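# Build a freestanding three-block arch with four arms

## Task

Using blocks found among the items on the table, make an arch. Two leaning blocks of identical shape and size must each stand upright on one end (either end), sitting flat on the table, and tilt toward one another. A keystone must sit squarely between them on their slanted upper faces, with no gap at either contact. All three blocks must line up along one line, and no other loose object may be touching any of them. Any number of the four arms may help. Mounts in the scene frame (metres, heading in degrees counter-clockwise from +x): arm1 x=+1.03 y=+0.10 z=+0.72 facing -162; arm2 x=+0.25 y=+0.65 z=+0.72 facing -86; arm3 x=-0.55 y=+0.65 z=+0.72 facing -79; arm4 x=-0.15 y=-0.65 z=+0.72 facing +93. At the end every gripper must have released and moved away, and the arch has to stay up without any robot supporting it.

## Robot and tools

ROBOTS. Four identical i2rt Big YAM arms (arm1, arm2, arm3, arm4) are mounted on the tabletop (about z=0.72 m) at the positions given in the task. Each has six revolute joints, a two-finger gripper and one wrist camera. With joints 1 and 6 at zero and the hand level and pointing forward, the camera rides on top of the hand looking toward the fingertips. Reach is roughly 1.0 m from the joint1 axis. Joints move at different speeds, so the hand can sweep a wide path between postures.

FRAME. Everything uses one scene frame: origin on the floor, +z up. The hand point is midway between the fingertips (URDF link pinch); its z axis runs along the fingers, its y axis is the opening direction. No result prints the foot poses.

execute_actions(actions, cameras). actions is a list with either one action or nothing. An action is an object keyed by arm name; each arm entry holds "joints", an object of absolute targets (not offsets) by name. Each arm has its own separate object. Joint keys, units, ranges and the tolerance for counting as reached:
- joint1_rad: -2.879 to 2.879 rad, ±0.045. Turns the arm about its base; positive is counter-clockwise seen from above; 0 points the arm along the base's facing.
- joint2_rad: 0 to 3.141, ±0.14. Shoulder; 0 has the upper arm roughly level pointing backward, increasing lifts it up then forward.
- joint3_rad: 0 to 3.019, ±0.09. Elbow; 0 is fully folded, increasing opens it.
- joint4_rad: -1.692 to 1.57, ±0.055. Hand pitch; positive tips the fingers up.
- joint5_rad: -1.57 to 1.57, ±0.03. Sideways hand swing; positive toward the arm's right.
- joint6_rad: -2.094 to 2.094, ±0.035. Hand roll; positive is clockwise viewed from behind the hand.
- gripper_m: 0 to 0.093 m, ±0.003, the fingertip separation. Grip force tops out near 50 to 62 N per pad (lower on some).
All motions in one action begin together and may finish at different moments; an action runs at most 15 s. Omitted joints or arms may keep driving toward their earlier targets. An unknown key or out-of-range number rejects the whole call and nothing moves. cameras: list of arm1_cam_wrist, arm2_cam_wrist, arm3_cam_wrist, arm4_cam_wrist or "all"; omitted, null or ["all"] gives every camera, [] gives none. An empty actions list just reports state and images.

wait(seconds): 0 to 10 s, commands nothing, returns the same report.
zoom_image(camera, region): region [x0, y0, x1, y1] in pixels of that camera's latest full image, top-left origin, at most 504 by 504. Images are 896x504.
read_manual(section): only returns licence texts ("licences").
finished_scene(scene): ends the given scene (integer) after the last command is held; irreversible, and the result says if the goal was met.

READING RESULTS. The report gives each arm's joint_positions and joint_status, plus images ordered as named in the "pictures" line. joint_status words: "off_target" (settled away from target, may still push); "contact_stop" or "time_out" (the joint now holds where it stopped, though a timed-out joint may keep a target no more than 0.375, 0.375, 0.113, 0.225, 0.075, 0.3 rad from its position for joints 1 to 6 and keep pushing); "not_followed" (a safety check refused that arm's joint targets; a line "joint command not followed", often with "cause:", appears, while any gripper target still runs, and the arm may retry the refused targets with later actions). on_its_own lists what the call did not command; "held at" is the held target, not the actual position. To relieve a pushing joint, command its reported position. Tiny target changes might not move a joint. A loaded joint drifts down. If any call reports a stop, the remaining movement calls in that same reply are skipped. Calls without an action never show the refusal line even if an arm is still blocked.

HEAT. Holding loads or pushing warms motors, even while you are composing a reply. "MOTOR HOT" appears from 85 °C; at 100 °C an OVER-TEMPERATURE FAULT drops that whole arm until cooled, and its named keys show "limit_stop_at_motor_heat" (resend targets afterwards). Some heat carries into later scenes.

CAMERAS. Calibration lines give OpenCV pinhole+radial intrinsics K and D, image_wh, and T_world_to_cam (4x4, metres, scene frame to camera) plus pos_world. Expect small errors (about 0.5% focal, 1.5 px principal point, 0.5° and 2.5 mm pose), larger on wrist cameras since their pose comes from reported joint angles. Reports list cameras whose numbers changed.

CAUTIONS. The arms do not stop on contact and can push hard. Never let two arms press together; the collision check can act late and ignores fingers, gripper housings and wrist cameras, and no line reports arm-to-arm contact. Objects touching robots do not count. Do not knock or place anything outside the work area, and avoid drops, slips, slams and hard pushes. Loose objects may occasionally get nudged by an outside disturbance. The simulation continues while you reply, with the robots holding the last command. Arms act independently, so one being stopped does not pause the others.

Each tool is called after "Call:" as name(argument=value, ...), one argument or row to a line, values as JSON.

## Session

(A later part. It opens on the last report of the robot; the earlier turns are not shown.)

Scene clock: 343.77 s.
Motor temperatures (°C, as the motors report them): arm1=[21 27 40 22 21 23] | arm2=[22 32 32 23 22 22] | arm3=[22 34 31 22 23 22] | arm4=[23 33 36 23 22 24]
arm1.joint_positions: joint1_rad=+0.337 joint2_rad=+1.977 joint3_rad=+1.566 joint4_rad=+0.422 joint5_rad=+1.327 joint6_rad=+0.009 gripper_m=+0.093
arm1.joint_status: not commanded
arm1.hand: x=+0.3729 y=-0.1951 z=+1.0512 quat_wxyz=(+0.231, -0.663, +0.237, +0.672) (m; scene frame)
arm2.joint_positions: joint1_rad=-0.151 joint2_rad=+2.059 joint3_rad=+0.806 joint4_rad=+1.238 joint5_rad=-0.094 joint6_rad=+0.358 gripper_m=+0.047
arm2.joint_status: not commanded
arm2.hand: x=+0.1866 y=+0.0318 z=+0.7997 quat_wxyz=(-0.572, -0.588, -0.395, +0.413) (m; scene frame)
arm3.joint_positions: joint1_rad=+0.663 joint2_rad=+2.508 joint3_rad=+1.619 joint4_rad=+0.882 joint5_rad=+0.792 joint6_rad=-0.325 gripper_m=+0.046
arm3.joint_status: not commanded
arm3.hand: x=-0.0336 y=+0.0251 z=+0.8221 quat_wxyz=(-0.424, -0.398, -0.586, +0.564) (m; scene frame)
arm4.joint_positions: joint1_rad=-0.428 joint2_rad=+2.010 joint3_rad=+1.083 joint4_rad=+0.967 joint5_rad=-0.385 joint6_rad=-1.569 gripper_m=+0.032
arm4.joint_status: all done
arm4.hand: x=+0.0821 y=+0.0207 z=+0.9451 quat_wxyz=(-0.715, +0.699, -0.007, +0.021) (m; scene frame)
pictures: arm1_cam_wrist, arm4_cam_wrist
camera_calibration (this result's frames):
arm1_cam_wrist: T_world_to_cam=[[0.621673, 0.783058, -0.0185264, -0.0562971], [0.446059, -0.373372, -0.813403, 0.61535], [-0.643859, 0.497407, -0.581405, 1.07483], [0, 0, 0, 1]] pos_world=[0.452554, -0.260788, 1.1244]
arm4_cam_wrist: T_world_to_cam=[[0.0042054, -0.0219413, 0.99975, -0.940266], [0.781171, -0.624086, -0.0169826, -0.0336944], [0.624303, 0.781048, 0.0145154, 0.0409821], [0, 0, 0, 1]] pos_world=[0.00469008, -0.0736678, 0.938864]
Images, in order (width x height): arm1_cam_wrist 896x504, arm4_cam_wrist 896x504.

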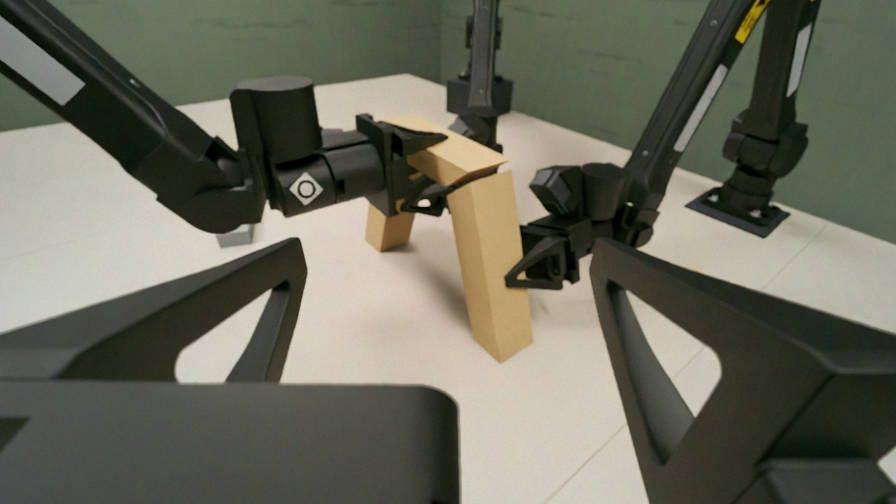

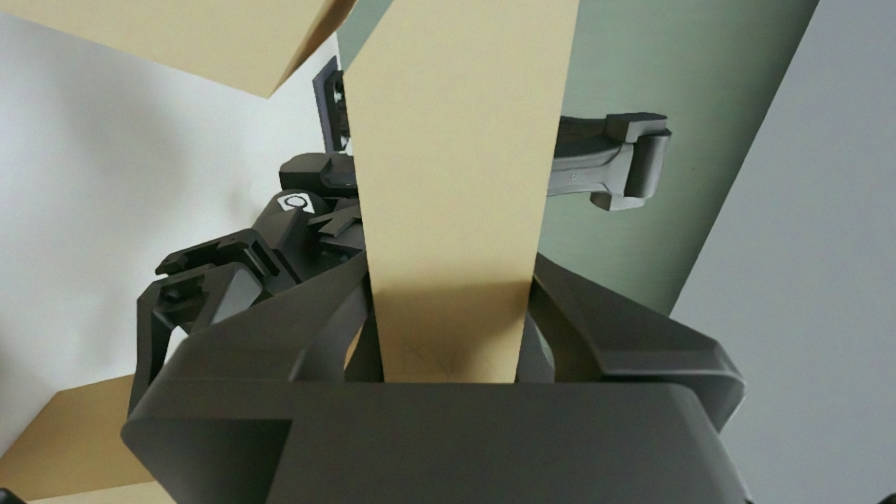

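Call:
execute_actions(
  actions=[
    {"arm4":{"joints":{"joint2_rad":2.022,"joint3_rad":1.135}}},
  ],
  cameras=["arm1_cam_wrist","arm4_cam_wrist"],
)

Call:
zoom_image(
  camera="arm1_cam_wrist",
  region=[350, 90, 550, 270],
)

Scene clock: 349.00 s.
Motor temperatures (°C, as the motors report them): arm1=[21 28 41 22 21 23] | arm2=[22 32 32 23 22 22] | arm3=[22 34 31 22 23 22] | arm4=[23 33 36 23 22 24]
arm1.joint_positions: joint1_rad=+0.337 joint2_rad=+1.977 joint3_rad=+1.566 joint4_rad=+0.422 joint5_rad=+1.327 joint6_rad=+0.009 gripper_m=+0.093
arm1.joint_status: not commanded
arm1.hand: x=+0.3729 y=-0.1951 z=+1.0512 quat_wxyz=(+0.231, -0.663, +0.237, +0.672) (m; scene frame)
arm2.joint_positions: joint1_rad=-0.151 joint2_rad=+2.059 joint3_rad=+0.806 joint4_rad=+1.238 joint5_rad=-0.094 joint6_rad=+0.358 gripper_m=+0.047
arm2.joint_status: not commanded
arm2.hand: x=+0.1866 y=+0.0318 z=+0.7997 quat_wxyz=(-0.572, -0.588, -0.395, +0.413) (m; scene frame)
arm3.joint_positions: joint1_rad=+0.663 joint2_rad=+2.508 joint3_rad=+1.619 joint4_rad=+0.882 joint5_rad=+0.792 joint6_rad=-0.325 gripper_m=+0.046
arm3.joint_status: not commanded
arm3.hand: x=-0.0336 y=+0.0251 z=+0.8221 quat_wxyz=(-0.424, -0.398, -0.586, +0.564) (m; scene frame)
arm4.joint_positions: joint1_rad=-0.428 joint2_rad=+2.024 joint3_rad=+1.083 joint4_rad=+0.967 joint5_rad=-0.385 joint6_rad=-1.570 gripper_m=+0.032
arm4.joint_status: all done
arm4.hand: x=+0.0822 y=+0.0207 z=+0.9355 quat_wxyz=(-0.711, +0.703, -0.009, +0.019) (m; scene frame)
pictures: arm1_cam_wrist, arm4_cam_wrist
camera_calibration (this result's frames):
arm1_cam_wrist: T_world_to_cam=[[0.621673, 0.783058, -0.0185264, -0.0562971], [0.446059, -0.373372, -0.813403, 0.61535], [-0.643859, 0.497407, -0.581405, 1.07483], [0, 0, 0, 1]] pos_world=[0.452554, -0.260788, 1.1244]
arm4_cam_wrist: T_world_to_cam=[[0.00947827, -0.00941652, 0.999911, -0.931528], [0.780995, -0.624396, -0.0132833, -0.0373786], [0.624465, 0.781051, 0.00143606, 0.0532459], [0, 0, 0, 1]] pos_world=[0.00477155, -0.0736986, 0.930872]
Images, in order (width x height): arm1_cam_wrist 896x504, arm4_cam_wrist 896x504.

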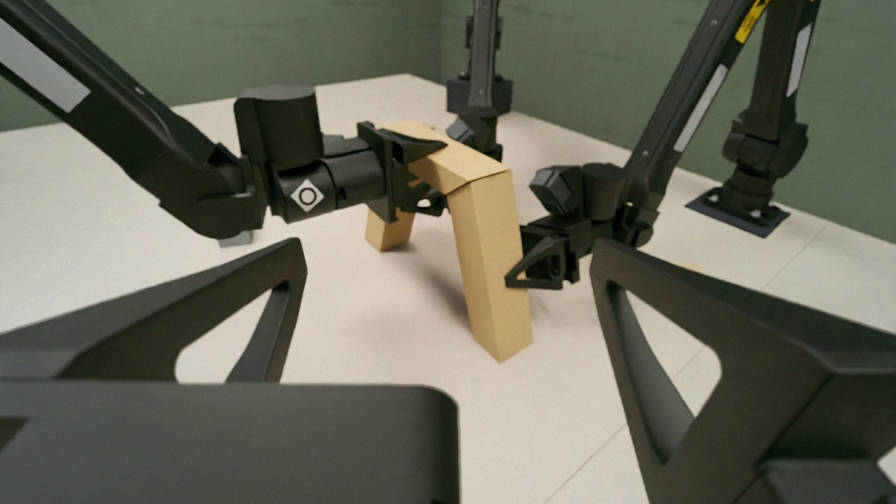

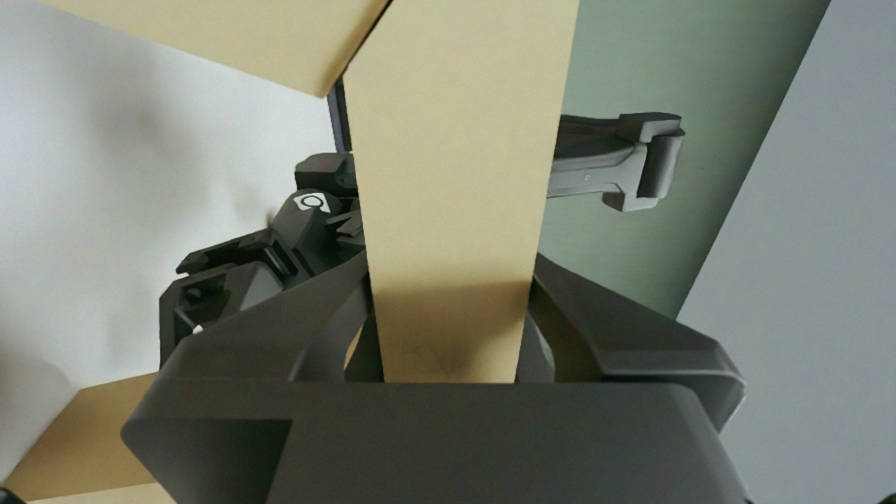

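Region (350, 90, 550, 270) of arm1_cam_wrist's 896x504 image, scaled by 2.520, with more detail than that image has; it fills the top 454 rows of this view, and the rest is white.

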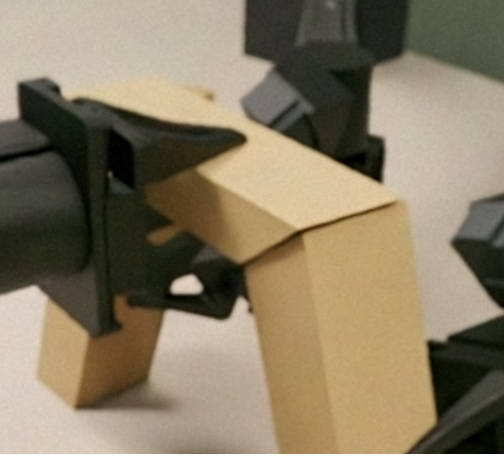

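Call:
execute_actions(
  actions=[
    {"arm4":{"joints":{"joint3_rad":1.155}}},
  ],
  cameras=["arm1_cam_wrist","arm4_cam_wrist"],
)

Call:
zoom_image(
  camera="arm1_cam_wrist",
  region=[350, 90, 550, 270],
)

Scene clock: 352.80 s.
Motor temperatures (°C, as the motors report them): arm1=[21 28 41 22 21 23] | arm2=[22 32 32 23 22 22] | arm3=[22 34 31 22 23 22] | arm4=[23 33 37 23 22 24]
arm1.joint_positions: joint1_rad=+0.337 joint2_rad=+1.977 joint3_rad=+1.566 joint4_rad=+0.422 joint5_rad=+1.327 joint6_rad=+0.009 gripper_m=+0.093
arm1.joint_status: not commanded
arm1.hand: x=+0.3729 y=-0.1951 z=+1.0512 quat_wxyz=(+0.231, -0.663, +0.237, +0.672) (m; scene frame)
arm2.joint_positions: joint1_rad=-0.151 joint2_rad=+2.059 joint3_rad=+0.806 joint4_rad=+1.238 joint5_rad=-0.094 joint6_rad=+0.358 gripper_m=+0.047
arm2.joint_status: not commanded
arm2.hand: x=+0.1866 y=+0.0318 z=+0.7997 quat_wxyz=(-0.572, -0.588, -0.395, +0.413) (m; scene frame)
arm3.joint_positions: joint1_rad=+0.663 joint2_rad=+2.508 joint3_rad=+1.619 joint4_rad=+0.882 joint5_rad=+0.792 joint6_rad=-0.325 gripper_m=+0.046
arm3.joint_status: not commanded
arm3.hand: x=-0.0336 y=+0.0251 z=+0.8221 quat_wxyz=(-0.424, -0.398, -0.586, +0.564) (m; scene frame)
arm4.joint_positions: joint1_rad=-0.428 joint2_rad=+2.025 joint3_rad=+1.100 joint4_rad=+0.967 joint5_rad=-0.385 joint6_rad=-1.570 gripper_m=+0.032
arm4.joint_status: all done
arm4.hand: x=+0.0842 y=+0.0254 z=+0.9429 quat_wxyz=(-0.716, +0.698, -0.006, +0.021) (m; scene frame)
pictures: arm1_cam_wrist, arm4_cam_wrist
camera_calibration (this result's frames):
arm1_cam_wrist: T_world_to_cam=[[0.621673, 0.783058, -0.0185264, -0.0562971], [0.446059, -0.373372, -0.813403, 0.61535], [-0.643859, 0.497407, -0.581405, 1.07483], [0, 0, 0, 1]] pos_world=[0.452554, -0.260788, 1.1244]
arm4_cam_wrist: T_world_to_cam=[[0.00272517, -0.0243588, 0.9997, -0.937771], [0.781209, -0.624029, -0.0173347, -0.0321488], [0.624264, 0.781021, 0.0173287, 0.0333442], [0, 0, 0, 1]] pos_world=[0.00685488, -0.0689473, 0.936354]
Images, in order (width x height): arm1_cam_wrist 896x504, arm4_cam_wrist 896x504.

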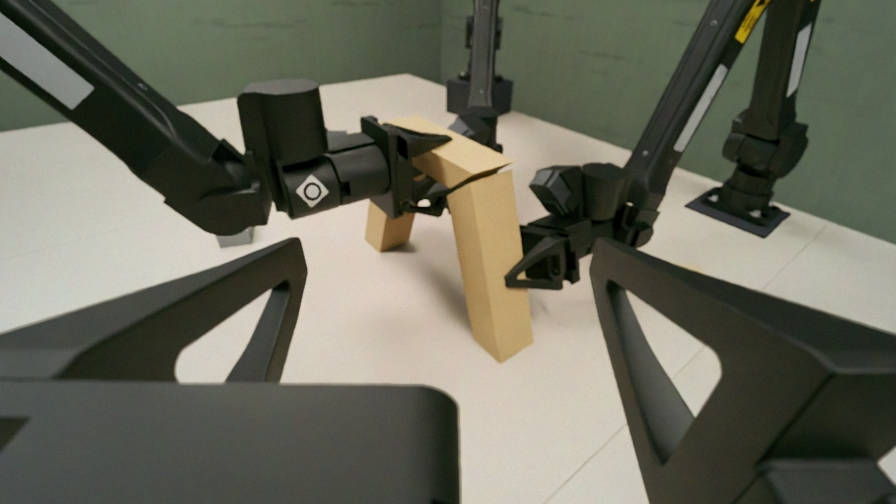

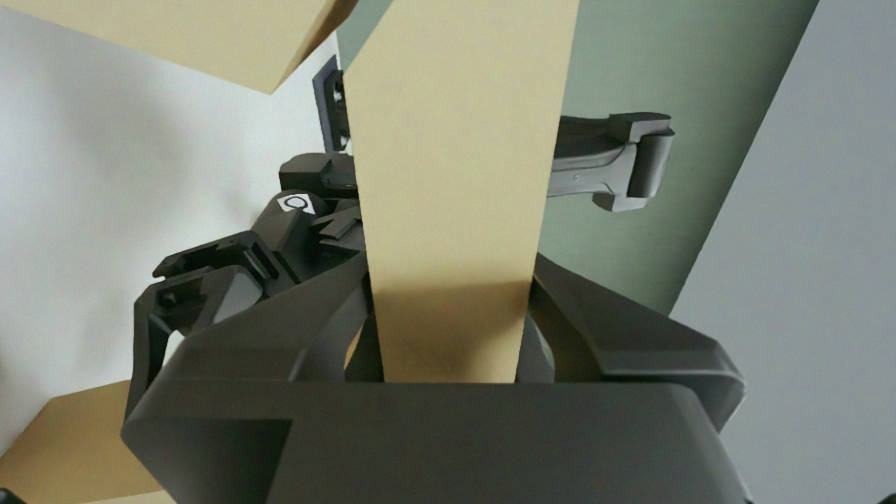

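Region (350, 90, 550, 270) of arm1_cam_wrist's 896x504 image, scaled by 2.520, with more detail than that image has; it fills the top 454 rows of this view, and the rest is white.

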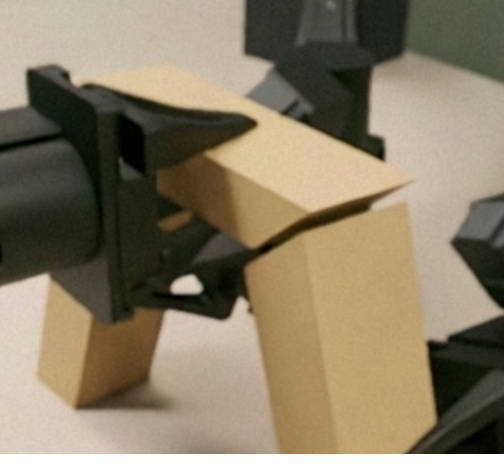

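Call:
execute_actions(
  actions=[
    {"arm4":{"joints":{"joint2_rad":2.034}}},
  ],
  cameras=[],
)

Call:
execute_actions(
  actions=[
    {"arm4":{"joints":{"gripper_m":0.07,"joint3_rad":1.12}}},
  ],
  cameras=["arm1_cam_wrist","arm4_cam_wrist"],
)

Call:
zoom_image(
  camera="arm1_cam_wrist",
  region=[350, 90, 550, 270],
)

Scene clock: 359.03 s.
Motor temperatures (°C, as the motors report them): arm1=[21 29 42 22 21 23] | arm2=[22 32 32 23 22 22] | arm3=[22 34 31 22 23 22] | arm4=[23 33 38 23 22 24]
arm1.joint_positions: joint1_rad=+0.337 joint2_rad=+1.977 joint3_rad=+1.566 joint4_rad=+0.422 joint5_rad=+1.327 joint6_rad=+0.009 gripper_m=+0.093
arm1.joint_status: not commanded
arm1.hand: x=+0.3729 y=-0.1951 z=+1.0512 quat_wxyz=(+0.231, -0.663, +0.237, +0.672) (m; scene frame)
arm2.joint_positions: joint1_rad=-0.151 joint2_rad=+2.059 joint3_rad=+0.806 joint4_rad=+1.238 joint5_rad=-0.094 joint6_rad=+0.358 gripper_m=+0.047
arm2.joint_status: not commanded
arm2.hand: x=+0.1866 y=+0.0318 z=+0.7997 quat_wxyz=(-0.572, -0.588, -0.395, +0.413) (m; scene frame)
arm3.joint_positions: joint1_rad=+0.663 joint2_rad=+2.508 joint3_rad=+1.619 joint4_rad=+0.882 joint5_rad=+0.792 joint6_rad=-0.325 gripper_m=+0.046
arm3.joint_status: not commanded
arm3.hand: x=-0.0336 y=+0.0251 z=+0.8221 quat_wxyz=(-0.424, -0.398, -0.586, +0.564) (m; scene frame)
arm4.joint_positions: joint1_rad=-0.428 joint2_rad=+2.034 joint3_rad=+1.100 joint4_rad=+0.968 joint5_rad=-0.385 joint6_rad=-1.570 gripper_m=+0.032
arm4.joint_status: all done
arm4.hand: x=+0.0843 y=+0.0254 z=+0.9365 quat_wxyz=(-0.713, +0.701, -0.007, +0.020) (m; scene frame)
pictures: none
No camera images: the call's "cameras" was empty. Leave "cameras" out to get every camera's image.

Scene clock: 359.70 s.
Motor temperatures (°C, as the motors report them): arm1=[21 29 42 22 21 23] | arm2=[22 33 32 23 22 22] | arm3=[22 34 31 22 23 22] | arm4=[23 33 38 23 22 24]
arm1.joint_positions: joint1_rad=+0.337 joint2_rad=+1.977 joint3_rad=+1.566 joint4_rad=+0.422 joint5_rad=+1.327 joint6_rad=+0.009 gripper_m=+0.093
arm1.joint_status: not commanded
arm1.hand: x=+0.3729 y=-0.1951 z=+1.0512 quat_wxyz=(+0.231, -0.663, +0.237, +0.672) (m; scene frame)
arm2.joint_positions: joint1_rad=-0.151 joint2_rad=+2.059 joint3_rad=+0.806 joint4_rad=+1.238 joint5_rad=-0.094 joint6_rad=+0.358 gripper_m=+0.047
arm2.joint_status: not commanded
arm2.hand: x=+0.1866 y=+0.0318 z=+0.7997 quat_wxyz=(-0.572, -0.588, -0.395, +0.413) (m; scene frame)
arm3.joint_positions: joint1_rad=+0.663 joint2_rad=+2.508 joint3_rad=+1.619 joint4_rad=+0.882 joint5_rad=+0.792 joint6_rad=-0.324 gripper_m=+0.046
arm3.joint_status: not commanded
arm3.hand: x=-0.0336 y=+0.0251 z=+0.8221 quat_wxyz=(-0.424, -0.398, -0.586, +0.564) (m; scene frame)
arm4.joint_positions: joint1_rad=-0.428 joint2_rad=+2.034 joint3_rad=+1.100 joint4_rad=+0.978 joint5_rad=-0.385 joint6_rad=-1.571 gripper_m=+0.070
arm4.joint_status: all done
arm4.hand: x=+0.0843 y=+0.0254 z=+0.9388 quat_wxyz=(-0.716, +0.698, -0.006, +0.022) (m; scene frame)
pictures: arm1_cam_wrist, arm4_cam_wrist
camera_calibration (this result's frames):
arm1_cam_wrist: T_world_to_cam=[[0.621673, 0.783058, -0.0185264, -0.0562971], [0.446059, -0.373372, -0.813403, 0.61535], [-0.643859, 0.497407, -0.581405, 1.07483], [0, 0, 0, 1]] pos_world=[0.452554, -0.260788, 1.1244]
arm4_cam_wrist: T_world_to_cam=[[0.0011108, -0.0253664, 0.999678, -0.933499], [0.780987, -0.624324, -0.0167097, -0.0328813], [0.624546, 0.780754, 0.0191173, 0.0316906], [0, 0, 0, 1]] pos_world=[0.00692451, -0.0689506, 0.932043]
Images, in order (width x height): arm1_cam_wrist 896x504, arm4_cam_wrist 896x504.

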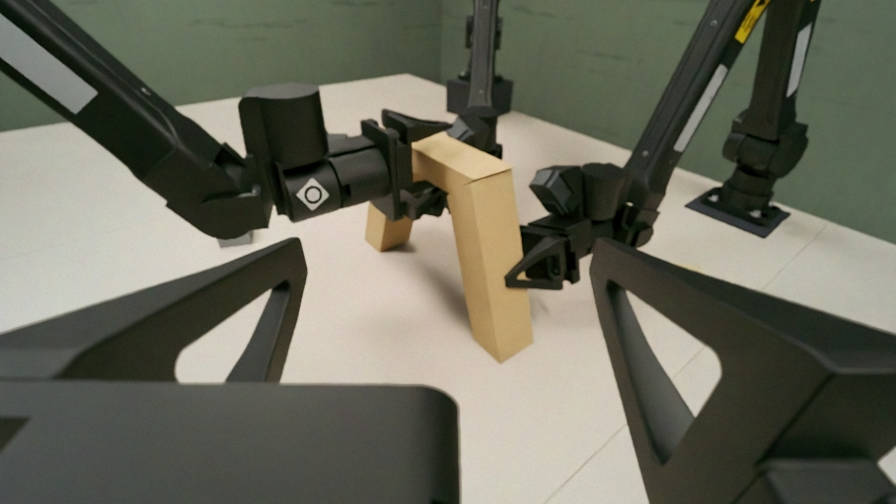

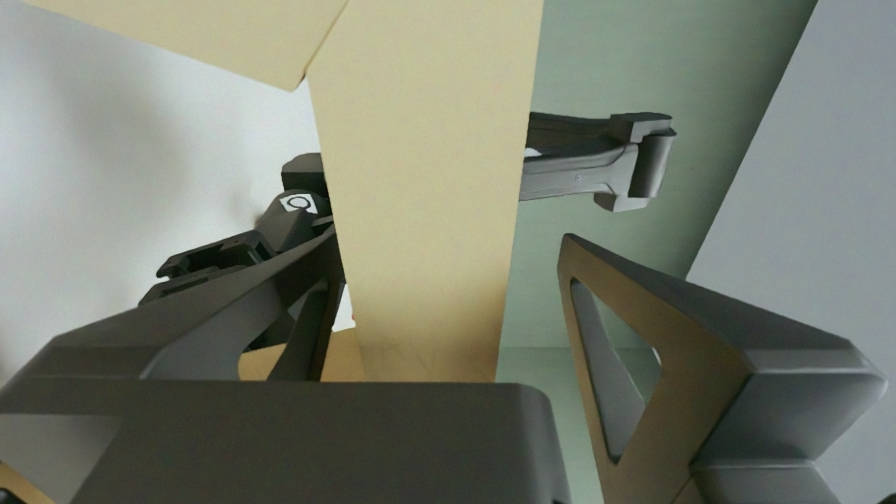

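Region (350, 90, 550, 270) of arm1_cam_wrist's 896x504 image, scaled by 2.520, with more detail than that image has; it fills the top 454 rows of this view, and the rest is white.

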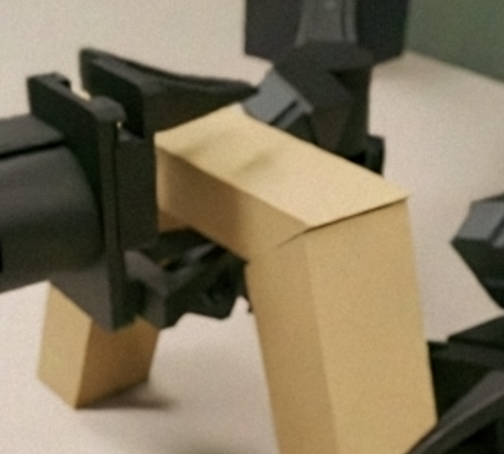

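Call:
execute_actions(
  actions=[
    {"arm4":{"joints":{"gripper_m":0.093}},"arm2":{"joints":{"gripper_m":0.056,"joint2_rad":2.05,"joint4_rad":1.25}},"arm3":{"joints":{"gripper_m":0.056,"joint4_rad":0.89}}},
  ],
  cameras=[],
)

Call:
execute_actions(
  actions=[
    {"arm4":{"joints":{"joint2_rad":1.975,"joint3_rad":0.975,"joint4_rad":1.07}}},
  ],
)

Scene clock: 366.90 s.
Motor temperatures (°C, as the motors report them): arm1=[21 29 42 22 21 23] | arm2=[22 33 32 23 22 22] | arm3=[22 35 31 22 23 22] | arm4=[23 33 37 23 22 24]
arm1.joint_positions: joint1_rad=+0.337 joint2_rad=+1.977 joint3_rad=+1.566 joint4_rad=+0.422 joint5_rad=+1.327 joint6_rad=+0.009 gripper_m=+0.093
arm1.joint_status: not commanded
arm1.hand: x=+0.3729 y=-0.1951 z=+1.0512 quat_wxyz=(+0.231, -0.663, +0.237, +0.672) (m; scene frame)
arm2.joint_positions: joint1_rad=-0.151 joint2_rad=+2.056 joint3_rad=+0.806 joint4_rad=+1.238 joint5_rad=-0.094 joint6_rad=+0.359 gripper_m=+0.056
arm2.joint_status: all done
arm2.hand: x=+0.1866 y=+0.0316 z=+0.8013 quat_wxyz=(-0.573, -0.587, -0.394, +0.414) (m; scene frame)
arm3.joint_positions: joint1_rad=+0.663 joint2_rad=+2.508 joint3_rad=+1.623 joint4_rad=+0.882 joint5_rad=+0.792 joint6_rad=-0.322 gripper_m=+0.056
arm3.joint_status: all done
arm3.hand: x=-0.0327 y=+0.0243 z=+0.8241 quat_wxyz=(-0.426, -0.399, -0.584, +0.564) (m; scene frame)
arm4.joint_positions: joint1_rad=-0.428 joint2_rad=+2.034 joint3_rad=+1.100 joint4_rad=+0.978 joint5_rad=-0.385 joint6_rad=-1.571 gripper_m=+0.093
arm4.joint_status: all done
arm4.hand: x=+0.0843 y=+0.0254 z=+0.9388 quat_wxyz=(-0.716, +0.698, -0.006, +0.022) (m; scene frame)
pictures: none
No camera images: the call's "cameras" was empty. Leave "cameras" out to get every camera's image.

Scene clock: 367.73 s.
Motor temperatures (°C, as the motors report them): arm1=[21 30 42 22 21 23] | arm2=[22 33 32 23 22 22] | arm3=[22 35 31 22 23 22] | arm4=[23 33 37 23 22 24]
arm1.joint_positions: joint1_rad=+0.337 joint2_rad=+1.977 joint3_rad=+1.566 joint4_rad=+0.422 joint5_rad=+1.327 joint6_rad=+0.009 gripper_m=+0.093
arm1.joint_status: not commanded
arm1.hand: x=+0.3729 y=-0.1951 z=+1.0512 quat_wxyz=(+0.231, -0.663, +0.237, +0.672) (m; scene frame)
arm2.joint_positions: joint1_rad=-0.151 joint2_rad=+2.056 joint3_rad=+0.806 joint4_rad=+1.238 joint5_rad=-0.094 joint6_rad=+0.359 gripper_m=+0.056
arm2.joint_status: not commanded
arm2.hand: x=+0.1866 y=+0.0316 z=+0.8013 quat_wxyz=(-0.573, -0.587, -0.394, +0.414) (m; scene frame)
arm3.joint_positions: joint1_rad=+0.663 joint2_rad=+2.508 joint3_rad=+1.623 joint4_rad=+0.882 joint5_rad=+0.792 joint6_rad=-0.322 gripper_m=+0.056
arm3.joint_status: not commanded
arm3.hand: x=-0.0327 y=+0.0243 z=+0.8241 quat_wxyz=(-0.426, -0.399, -0.584, +0.563) (m; scene frame)
arm4.joint_positions: joint1_rad=-0.428 joint2_rad=+1.970 joint3_rad=+0.981 joint4_rad=+1.051 joint5_rad=-0.384 joint6_rad=-1.571 gripper_m=+0.093
arm4.joint_status: all done
arm4.hand: x=+0.0688 y=-0.0091 z=+0.9449 quat_wxyz=(-0.721, +0.692, -0.004, +0.025) (m; scene frame)
pictures: arm1_cam_wrist, arm2_cam_wrist, arm3_cam_wrist, arm4_cam_wrist
camera_calibration (this result's frames):
arm1_cam_wrist: T_world_to_cam=[[0.621673, 0.783058, -0.0185264, -0.0562971], [0.446059, -0.373372, -0.813403, 0.61535], [-0.643859, 0.497407, -0.581405, 1.07483], [0, 0, 0, 1]] pos_world=[0.452554, -0.260788, 1.1244]
arm2_cam_wrist: T_world_to_cam=[[-0.942708, 0.0298877, -0.332278, 0.43939], [0.287996, 0.575654, -0.765298, 0.545316], [0.168404, -0.817147, -0.551281, 0.559226], [0, 0, 0, 1]] pos_world=[0.162992, 0.129925, 0.871619]
arm3_cam_wrist: T_world_to_cam=[[-0.946754, -0.0317177, 0.320391, -0.293151], [-0.278632, 0.579306, -0.766009, 0.611574], [-0.161308, -0.814493, -0.557298, 0.594272], [0, 0, 0, 1]] pos_world=[-0.0112772, 0.120444, 0.89358]
arm4_cam_wrist: T_world_to_cam=[[-0.00579339, -0.0406705, 0.999156, -0.939616], [0.780753, -0.62449, -0.0208928, -0.0381978], [0.624812, 0.779973, 0.0353716, 0.0527513], [0, 0, 0, 1]] pos_world=[-0.00858011, -0.103213, 0.936159]
Images, in order (width x height): arm1_cam_wrist 896x504, arm2_cam_wrist 896x504, arm3_cam_wrist 896x504, arm4_cam_wrist 896x504.

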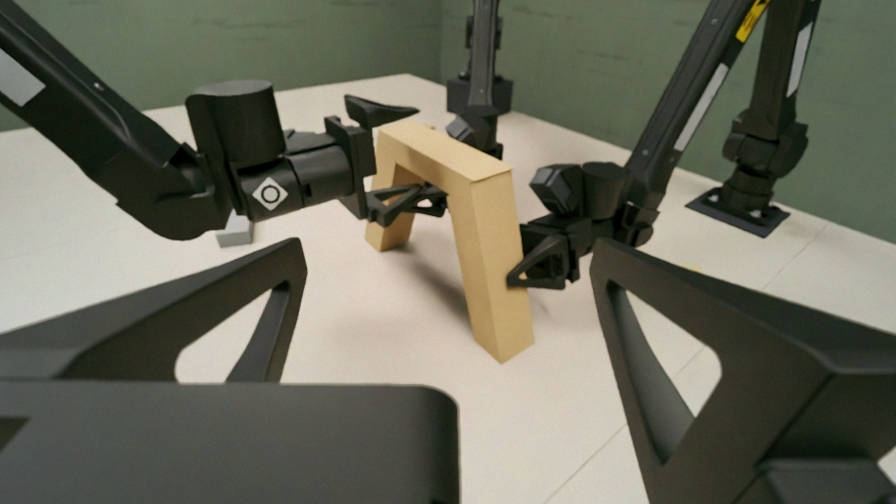

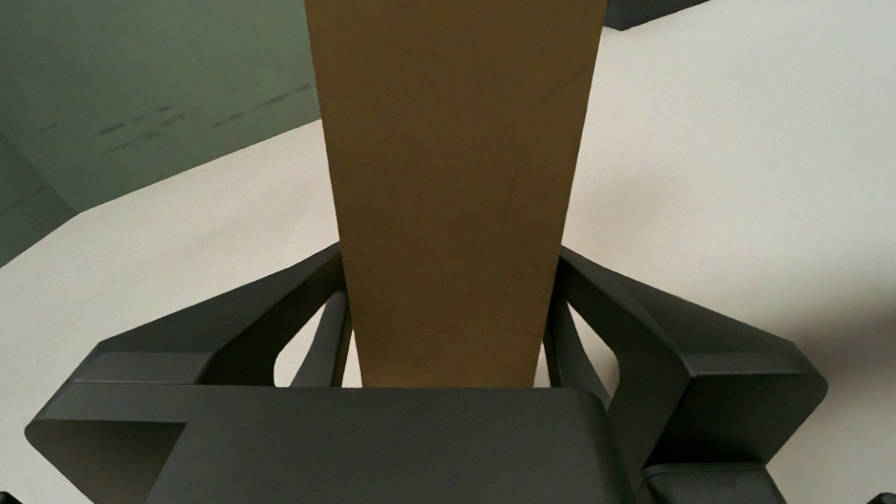

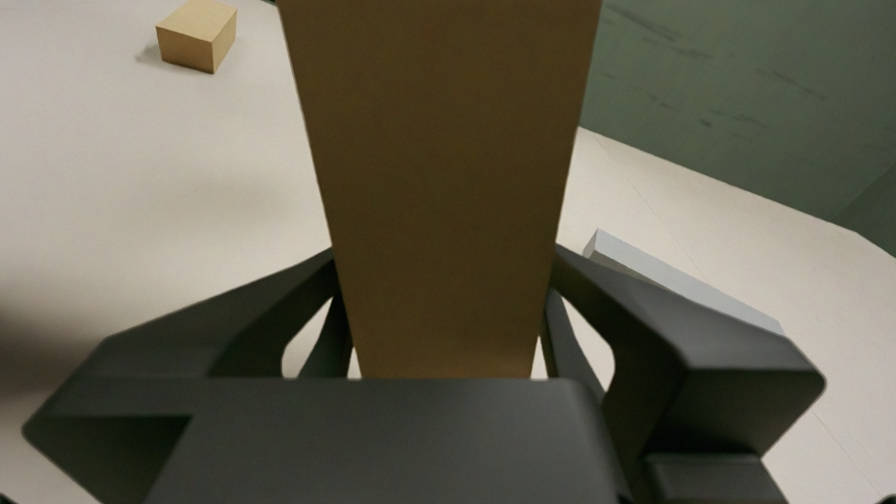

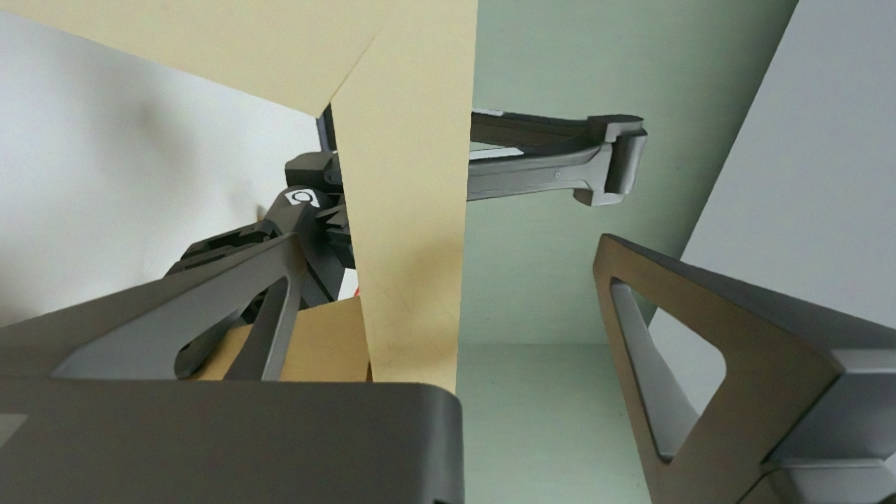

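Call:
execute_actions(
  actions=[
    {"arm4":{"joints":{"joint2_rad":1.9,"joint3_rad":0.75,"joint4_rad":1.17}},"arm2":{"joints":{"gripper_m":0.093}},"arm3":{"joints":{"gripper_m":0.093}}},
  ],
  cameras=[],
)

Call:
execute_actions(
  actions=[
    {"arm4":{"joints":{"joint1_rad":-0.8,"joint2_rad":1.72,"joint3_rad":0.44,"joint4_rad":1.3,"joint5_rad":-0.8,"joint6_rad":0}},"arm2":{"joints":{"joint2_rad":1.97,"joint3_rad":0.61,"joint4_rad":1.38}},"arm3":{"joints":{"joint1_rad":0.712,"joint2_rad":2.455,"joint3_rad":1.53,"joint4_rad":0.95,"joint5_rad":0.832}}},
  ],
)

Scene clock: 377.87 s.
Motor temperatures (°C, as the motors report them): arm1=[21 30 43 22 21 23] | arm2=[22 33 32 23 22 22] | arm3=[22 35 31 22 23 22] | arm4=[23 33 35 23 22 24]
arm1.joint_positions: joint1_rad=+0.337 joint2_rad=+1.977 joint3_rad=+1.566 joint4_rad=+0.422 joint5_rad=+1.327 joint6_rad=+0.009 gripper_m=+0.093
arm1.joint_status: not commanded
arm1.hand: x=+0.3729 y=-0.1951 z=+1.0512 quat_wxyz=(+0.231, -0.663, +0.237, +0.672) (m; scene frame)
arm2.joint_positions: joint1_rad=-0.151 joint2_rad=+2.056 joint3_rad=+0.806 joint4_rad=+1.238 joint5_rad=-0.094 joint6_rad=+0.359 gripper_m=+0.093
arm2.joint_status: all done
arm2.hand: x=+0.1866 y=+0.0316 z=+0.8013 quat_wxyz=(-0.573, -0.587, -0.394, +0.414) (m; scene frame)
arm3.joint_positions: joint1_rad=+0.663 joint2_rad=+2.508 joint3_rad=+1.623 joint4_rad=+0.882 joint5_rad=+0.792 joint6_rad=-0.322 gripper_m=+0.093
arm3.joint_status: all done
arm3.hand: x=-0.0327 y=+0.0243 z=+0.8241 quat_wxyz=(-0.426, -0.399, -0.584, +0.563) (m; scene frame)
arm4.joint_positions: joint1_rad=-0.428 joint2_rad=+1.895 joint3_rad=+0.752 joint4_rad=+1.151 joint5_rad=-0.384 joint6_rad=-1.571 gripper_m=+0.093
arm4.joint_status: all done
arm4.hand: x=+0.0378 y=-0.0785 z=+0.9199 quat_wxyz=(-0.704, +0.710, -0.011, +0.017) (m; scene frame)
pictures: none
No camera images: the call's "cameras" was empty. Leave "cameras" out to get every camera's image.

Scene clock: 380.03 s.
Motor temperatures (°C, as the motors report them): arm1=[21 30 43 22 21 23] | arm2=[22 33 32 23 22 22] | arm3=[22 35 31 22 23 22] | arm4=[23 32 35 23 22 24]
arm1.joint_positions: joint1_rad=+0.337 joint2_rad=+1.977 joint3_rad=+1.566 joint4_rad=+0.422 joint5_rad=+1.327 joint6_rad=+0.009 gripper_m=+0.093
arm1.joint_status: not commanded
arm1.hand: x=+0.3729 y=-0.1951 z=+1.0512 quat_wxyz=(+0.231, -0.663, +0.237, +0.672) (m; scene frame)
arm2.joint_positions: joint1_rad=-0.151 joint2_rad=+1.960 joint3_rad=+0.608 joint4_rad=+1.364 joint5_rad=-0.094 joint6_rad=+0.359 gripper_m=+0.093
arm2.joint_status: all done
arm2.hand: x=+0.1953 y=+0.0988 z=+0.8172 quat_wxyz=(-0.579, -0.580, -0.390, +0.419) (m; scene frame)
arm3.joint_positions: joint1_rad=+0.714 joint2_rad=+2.457 joint3_rad=+1.534 joint4_rad=+0.935 joint5_rad=+0.829 joint6_rad=-0.322 gripper_m=+0.093
arm3.joint_status: all done
arm3.hand: x=-0.0240 y=+0.0635 z=+0.8352 quat_wxyz=(-0.435, -0.396, -0.582, +0.561) (m; scene frame)
arm4.joint_positions: joint1_rad=-0.804 joint2_rad=+1.713 joint3_rad=+0.443 joint4_rad=+1.283 joint5_rad=-0.798 joint6_rad=-0.012 gripper_m=+0.093
arm4.joint_status: all done
arm4.hand: x=+0.0870 y=-0.2489 z=+0.9341 quat_wxyz=(-0.506, +0.507, -0.495, -0.491) (m; scene frame)
pictures: arm1_cam_wrist, arm2_cam_wrist, arm3_cam_wrist, arm4_cam_wrist
camera_calibration (this result's frames):
arm1_cam_wrist: T_world_to_cam=[[0.621673, 0.783058, -0.0185264, -0.0562971], [0.446059, -0.373372, -0.813403, 0.61535], [-0.643859, 0.497407, -0.581405, 1.07483], [0, 0, 0, 1]] pos_world=[0.452554, -0.260788, 1.1244]
arm2_cam_wrist: T_world_to_cam=[[-0.943706, 0.0220105, -0.330051, 0.450005], [0.28561, 0.557566, -0.779453, 0.530123], [0.166869, -0.829841, -0.532465, 0.607603], [0, 0, 0, 1]] pos_world=[0.171874, 0.198731, 0.885258]
arm3_cam_wrist: T_world_to_cam=[[-0.949991, -0.0414013, 0.30952, -0.277653], [-0.277185, 0.568295, -0.774732, 0.607803], [-0.143824, -0.821783, -0.551351, 0.62971], [0, 0, 0, 1]] pos_world=[-0.00472668, 0.160578, 0.904015]
arm4_cam_wrist: T_world_to_cam=[[0.999997, -0.00150799, 0.00189109, -0.0846433], [0.000615027, -0.597622, -0.801778, 0.601576], [0.00233922, 0.801777, -0.597619, 0.879706], [0, 0, 0, 1]] pos_world=[0.0822152, -0.345941, 1.00822]
Images, in order (width x height): arm1_cam_wrist 896x504, arm2_cam_wrist 896x504, arm3_cam_wrist 896x504, arm4_cam_wrist 896x504.

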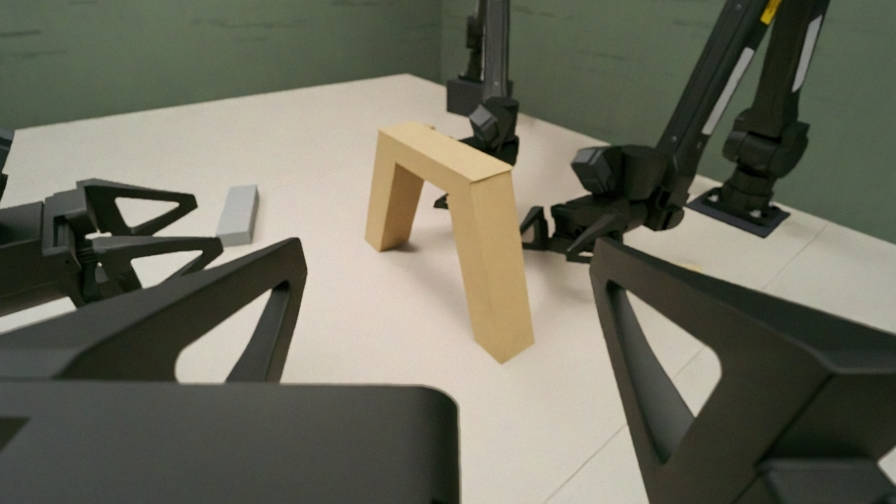

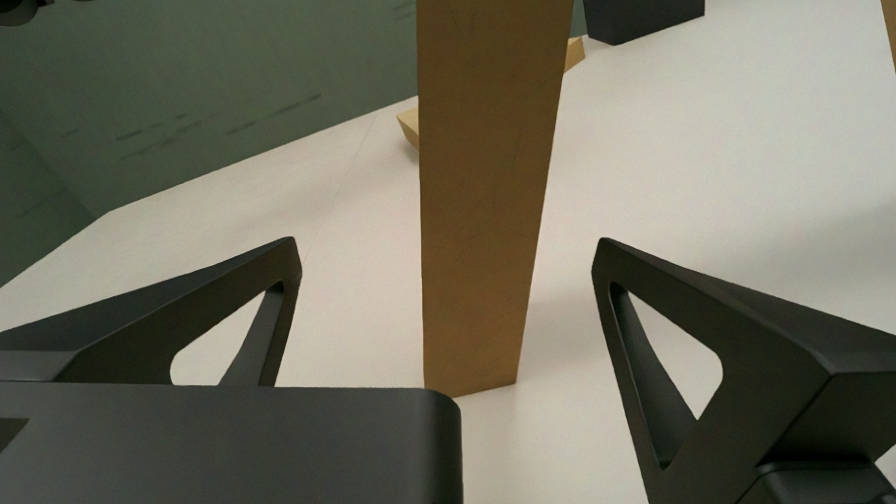

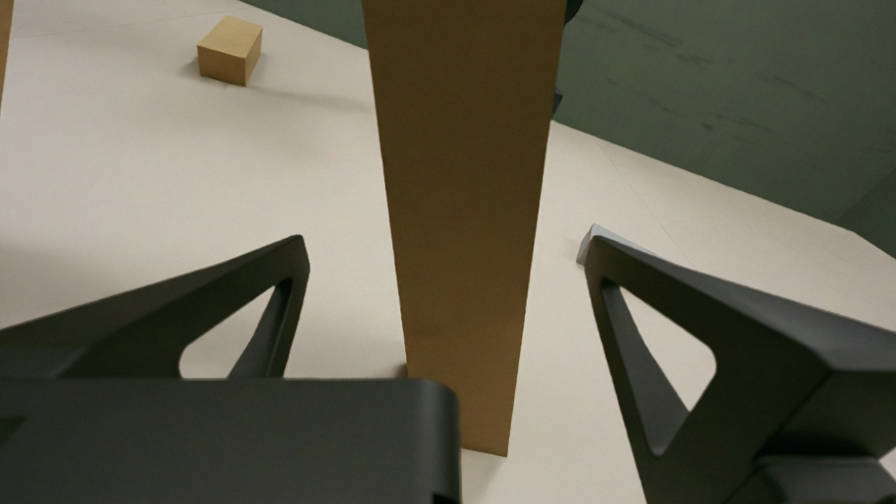

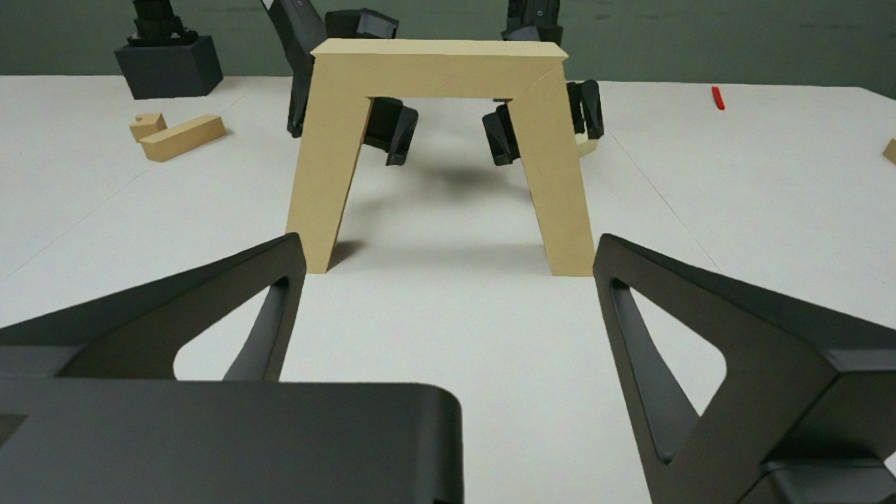

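Retract further radially.

Call:
execute_actions(
  actions=[
    {"arm2":{"joints":{"joint2_rad":1.7,"joint3_rad":0.35}},"arm3":{"joints":{"joint1_rad":0.74,"joint2_rad":2.25,"joint3_rad":1.1,"joint4_rad":1.15}}},
  ],
  cameras=["arm1_cam_wrist"],
)

Call:
finished_scene(
  scene=1,
)

Scene clock: 384.33 s.
Motor temperatures (°C, as the motors report them): arm1=[21 30 43 22 21 23] | arm2=[22 32 31 23 22 22] | arm3=[22 35 30 22 23 22] | arm4=[23 32 34 23 22 24]
arm1.joint_positions: joint1_rad=+0.337 joint2_rad=+1.977 joint3_rad=+1.566 joint4_rad=+0.422 joint5_rad=+1.327 joint6_rad=+0.009 gripper_m=+0.093
arm1.joint_status: not commanded
arm1.hand: x=+0.3729 y=-0.1951 z=+1.0512 quat_wxyz=(+0.231, -0.663, +0.237, +0.672) (m; scene frame)
arm2.joint_positions: joint1_rad=-0.151 joint2_rad=+1.692 joint3_rad=+0.354 joint4_rad=+1.367 joint5_rad=-0.094 joint6_rad=+0.359 gripper_m=+0.093
arm2.joint_status: all done
arm2.hand: x=+0.2068 y=+0.1871 z=+0.8646 quat_wxyz=(-0.584, -0.574, -0.388, +0.423) (m; scene frame)
arm3.joint_positions: joint1_rad=+0.733 joint2_rad=+2.236 joint3_rad=+1.097 joint4_rad=+1.141 joint5_rad=+0.830 joint6_rad=-0.321 gripper_m=+0.093
arm3.joint_status: all done
arm3.hand: x=-0.1074 y=+0.1473 z=+0.8600 quat_wxyz=(-0.437, -0.390, -0.589, +0.557) (m; scene frame)
arm4.joint_positions: joint1_rad=-0.804 joint2_rad=+1.713 joint3_rad=+0.443 joint4_rad=+1.283 joint5_rad=-0.798 joint6_rad=-0.011 gripper_m=+0.093
arm4.joint_status: not commanded
arm4.hand: x=+0.0870 y=-0.2489 z=+0.9341 quat_wxyz=(-0.506, +0.507, -0.495, -0.491) (m; scene frame)
pictures: arm1_cam_wrist
camera_calibration (this result's frames):
arm1_cam_wrist: T_world_to_cam=[[0.621673, 0.783058, -0.0185264, -0.0562971], [0.446059, -0.373372, -0.813403, 0.61535], [-0.643859, 0.497407, -0.581405, 1.07483], [0, 0, 0, 1]] pos_world=[0.452554, -0.260788, 1.1244]
Images, in order (width x height): arm1_cam_wrist 896x504.

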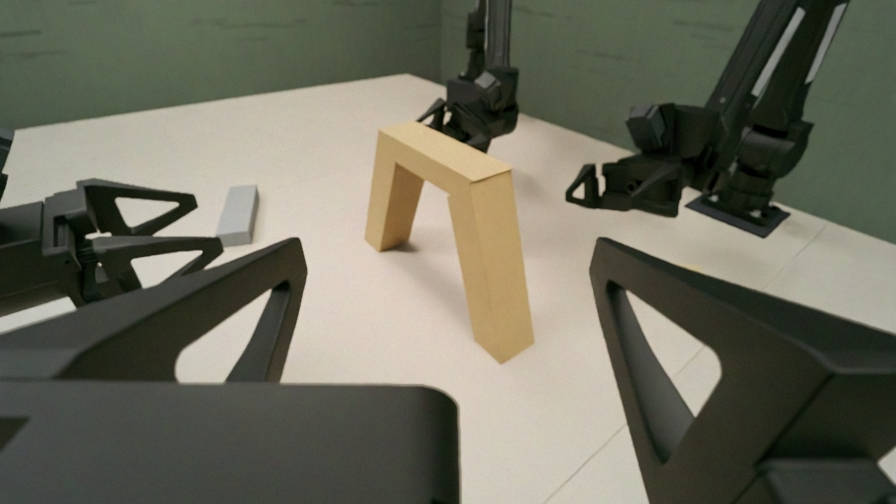

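The scene is finished: the task was done.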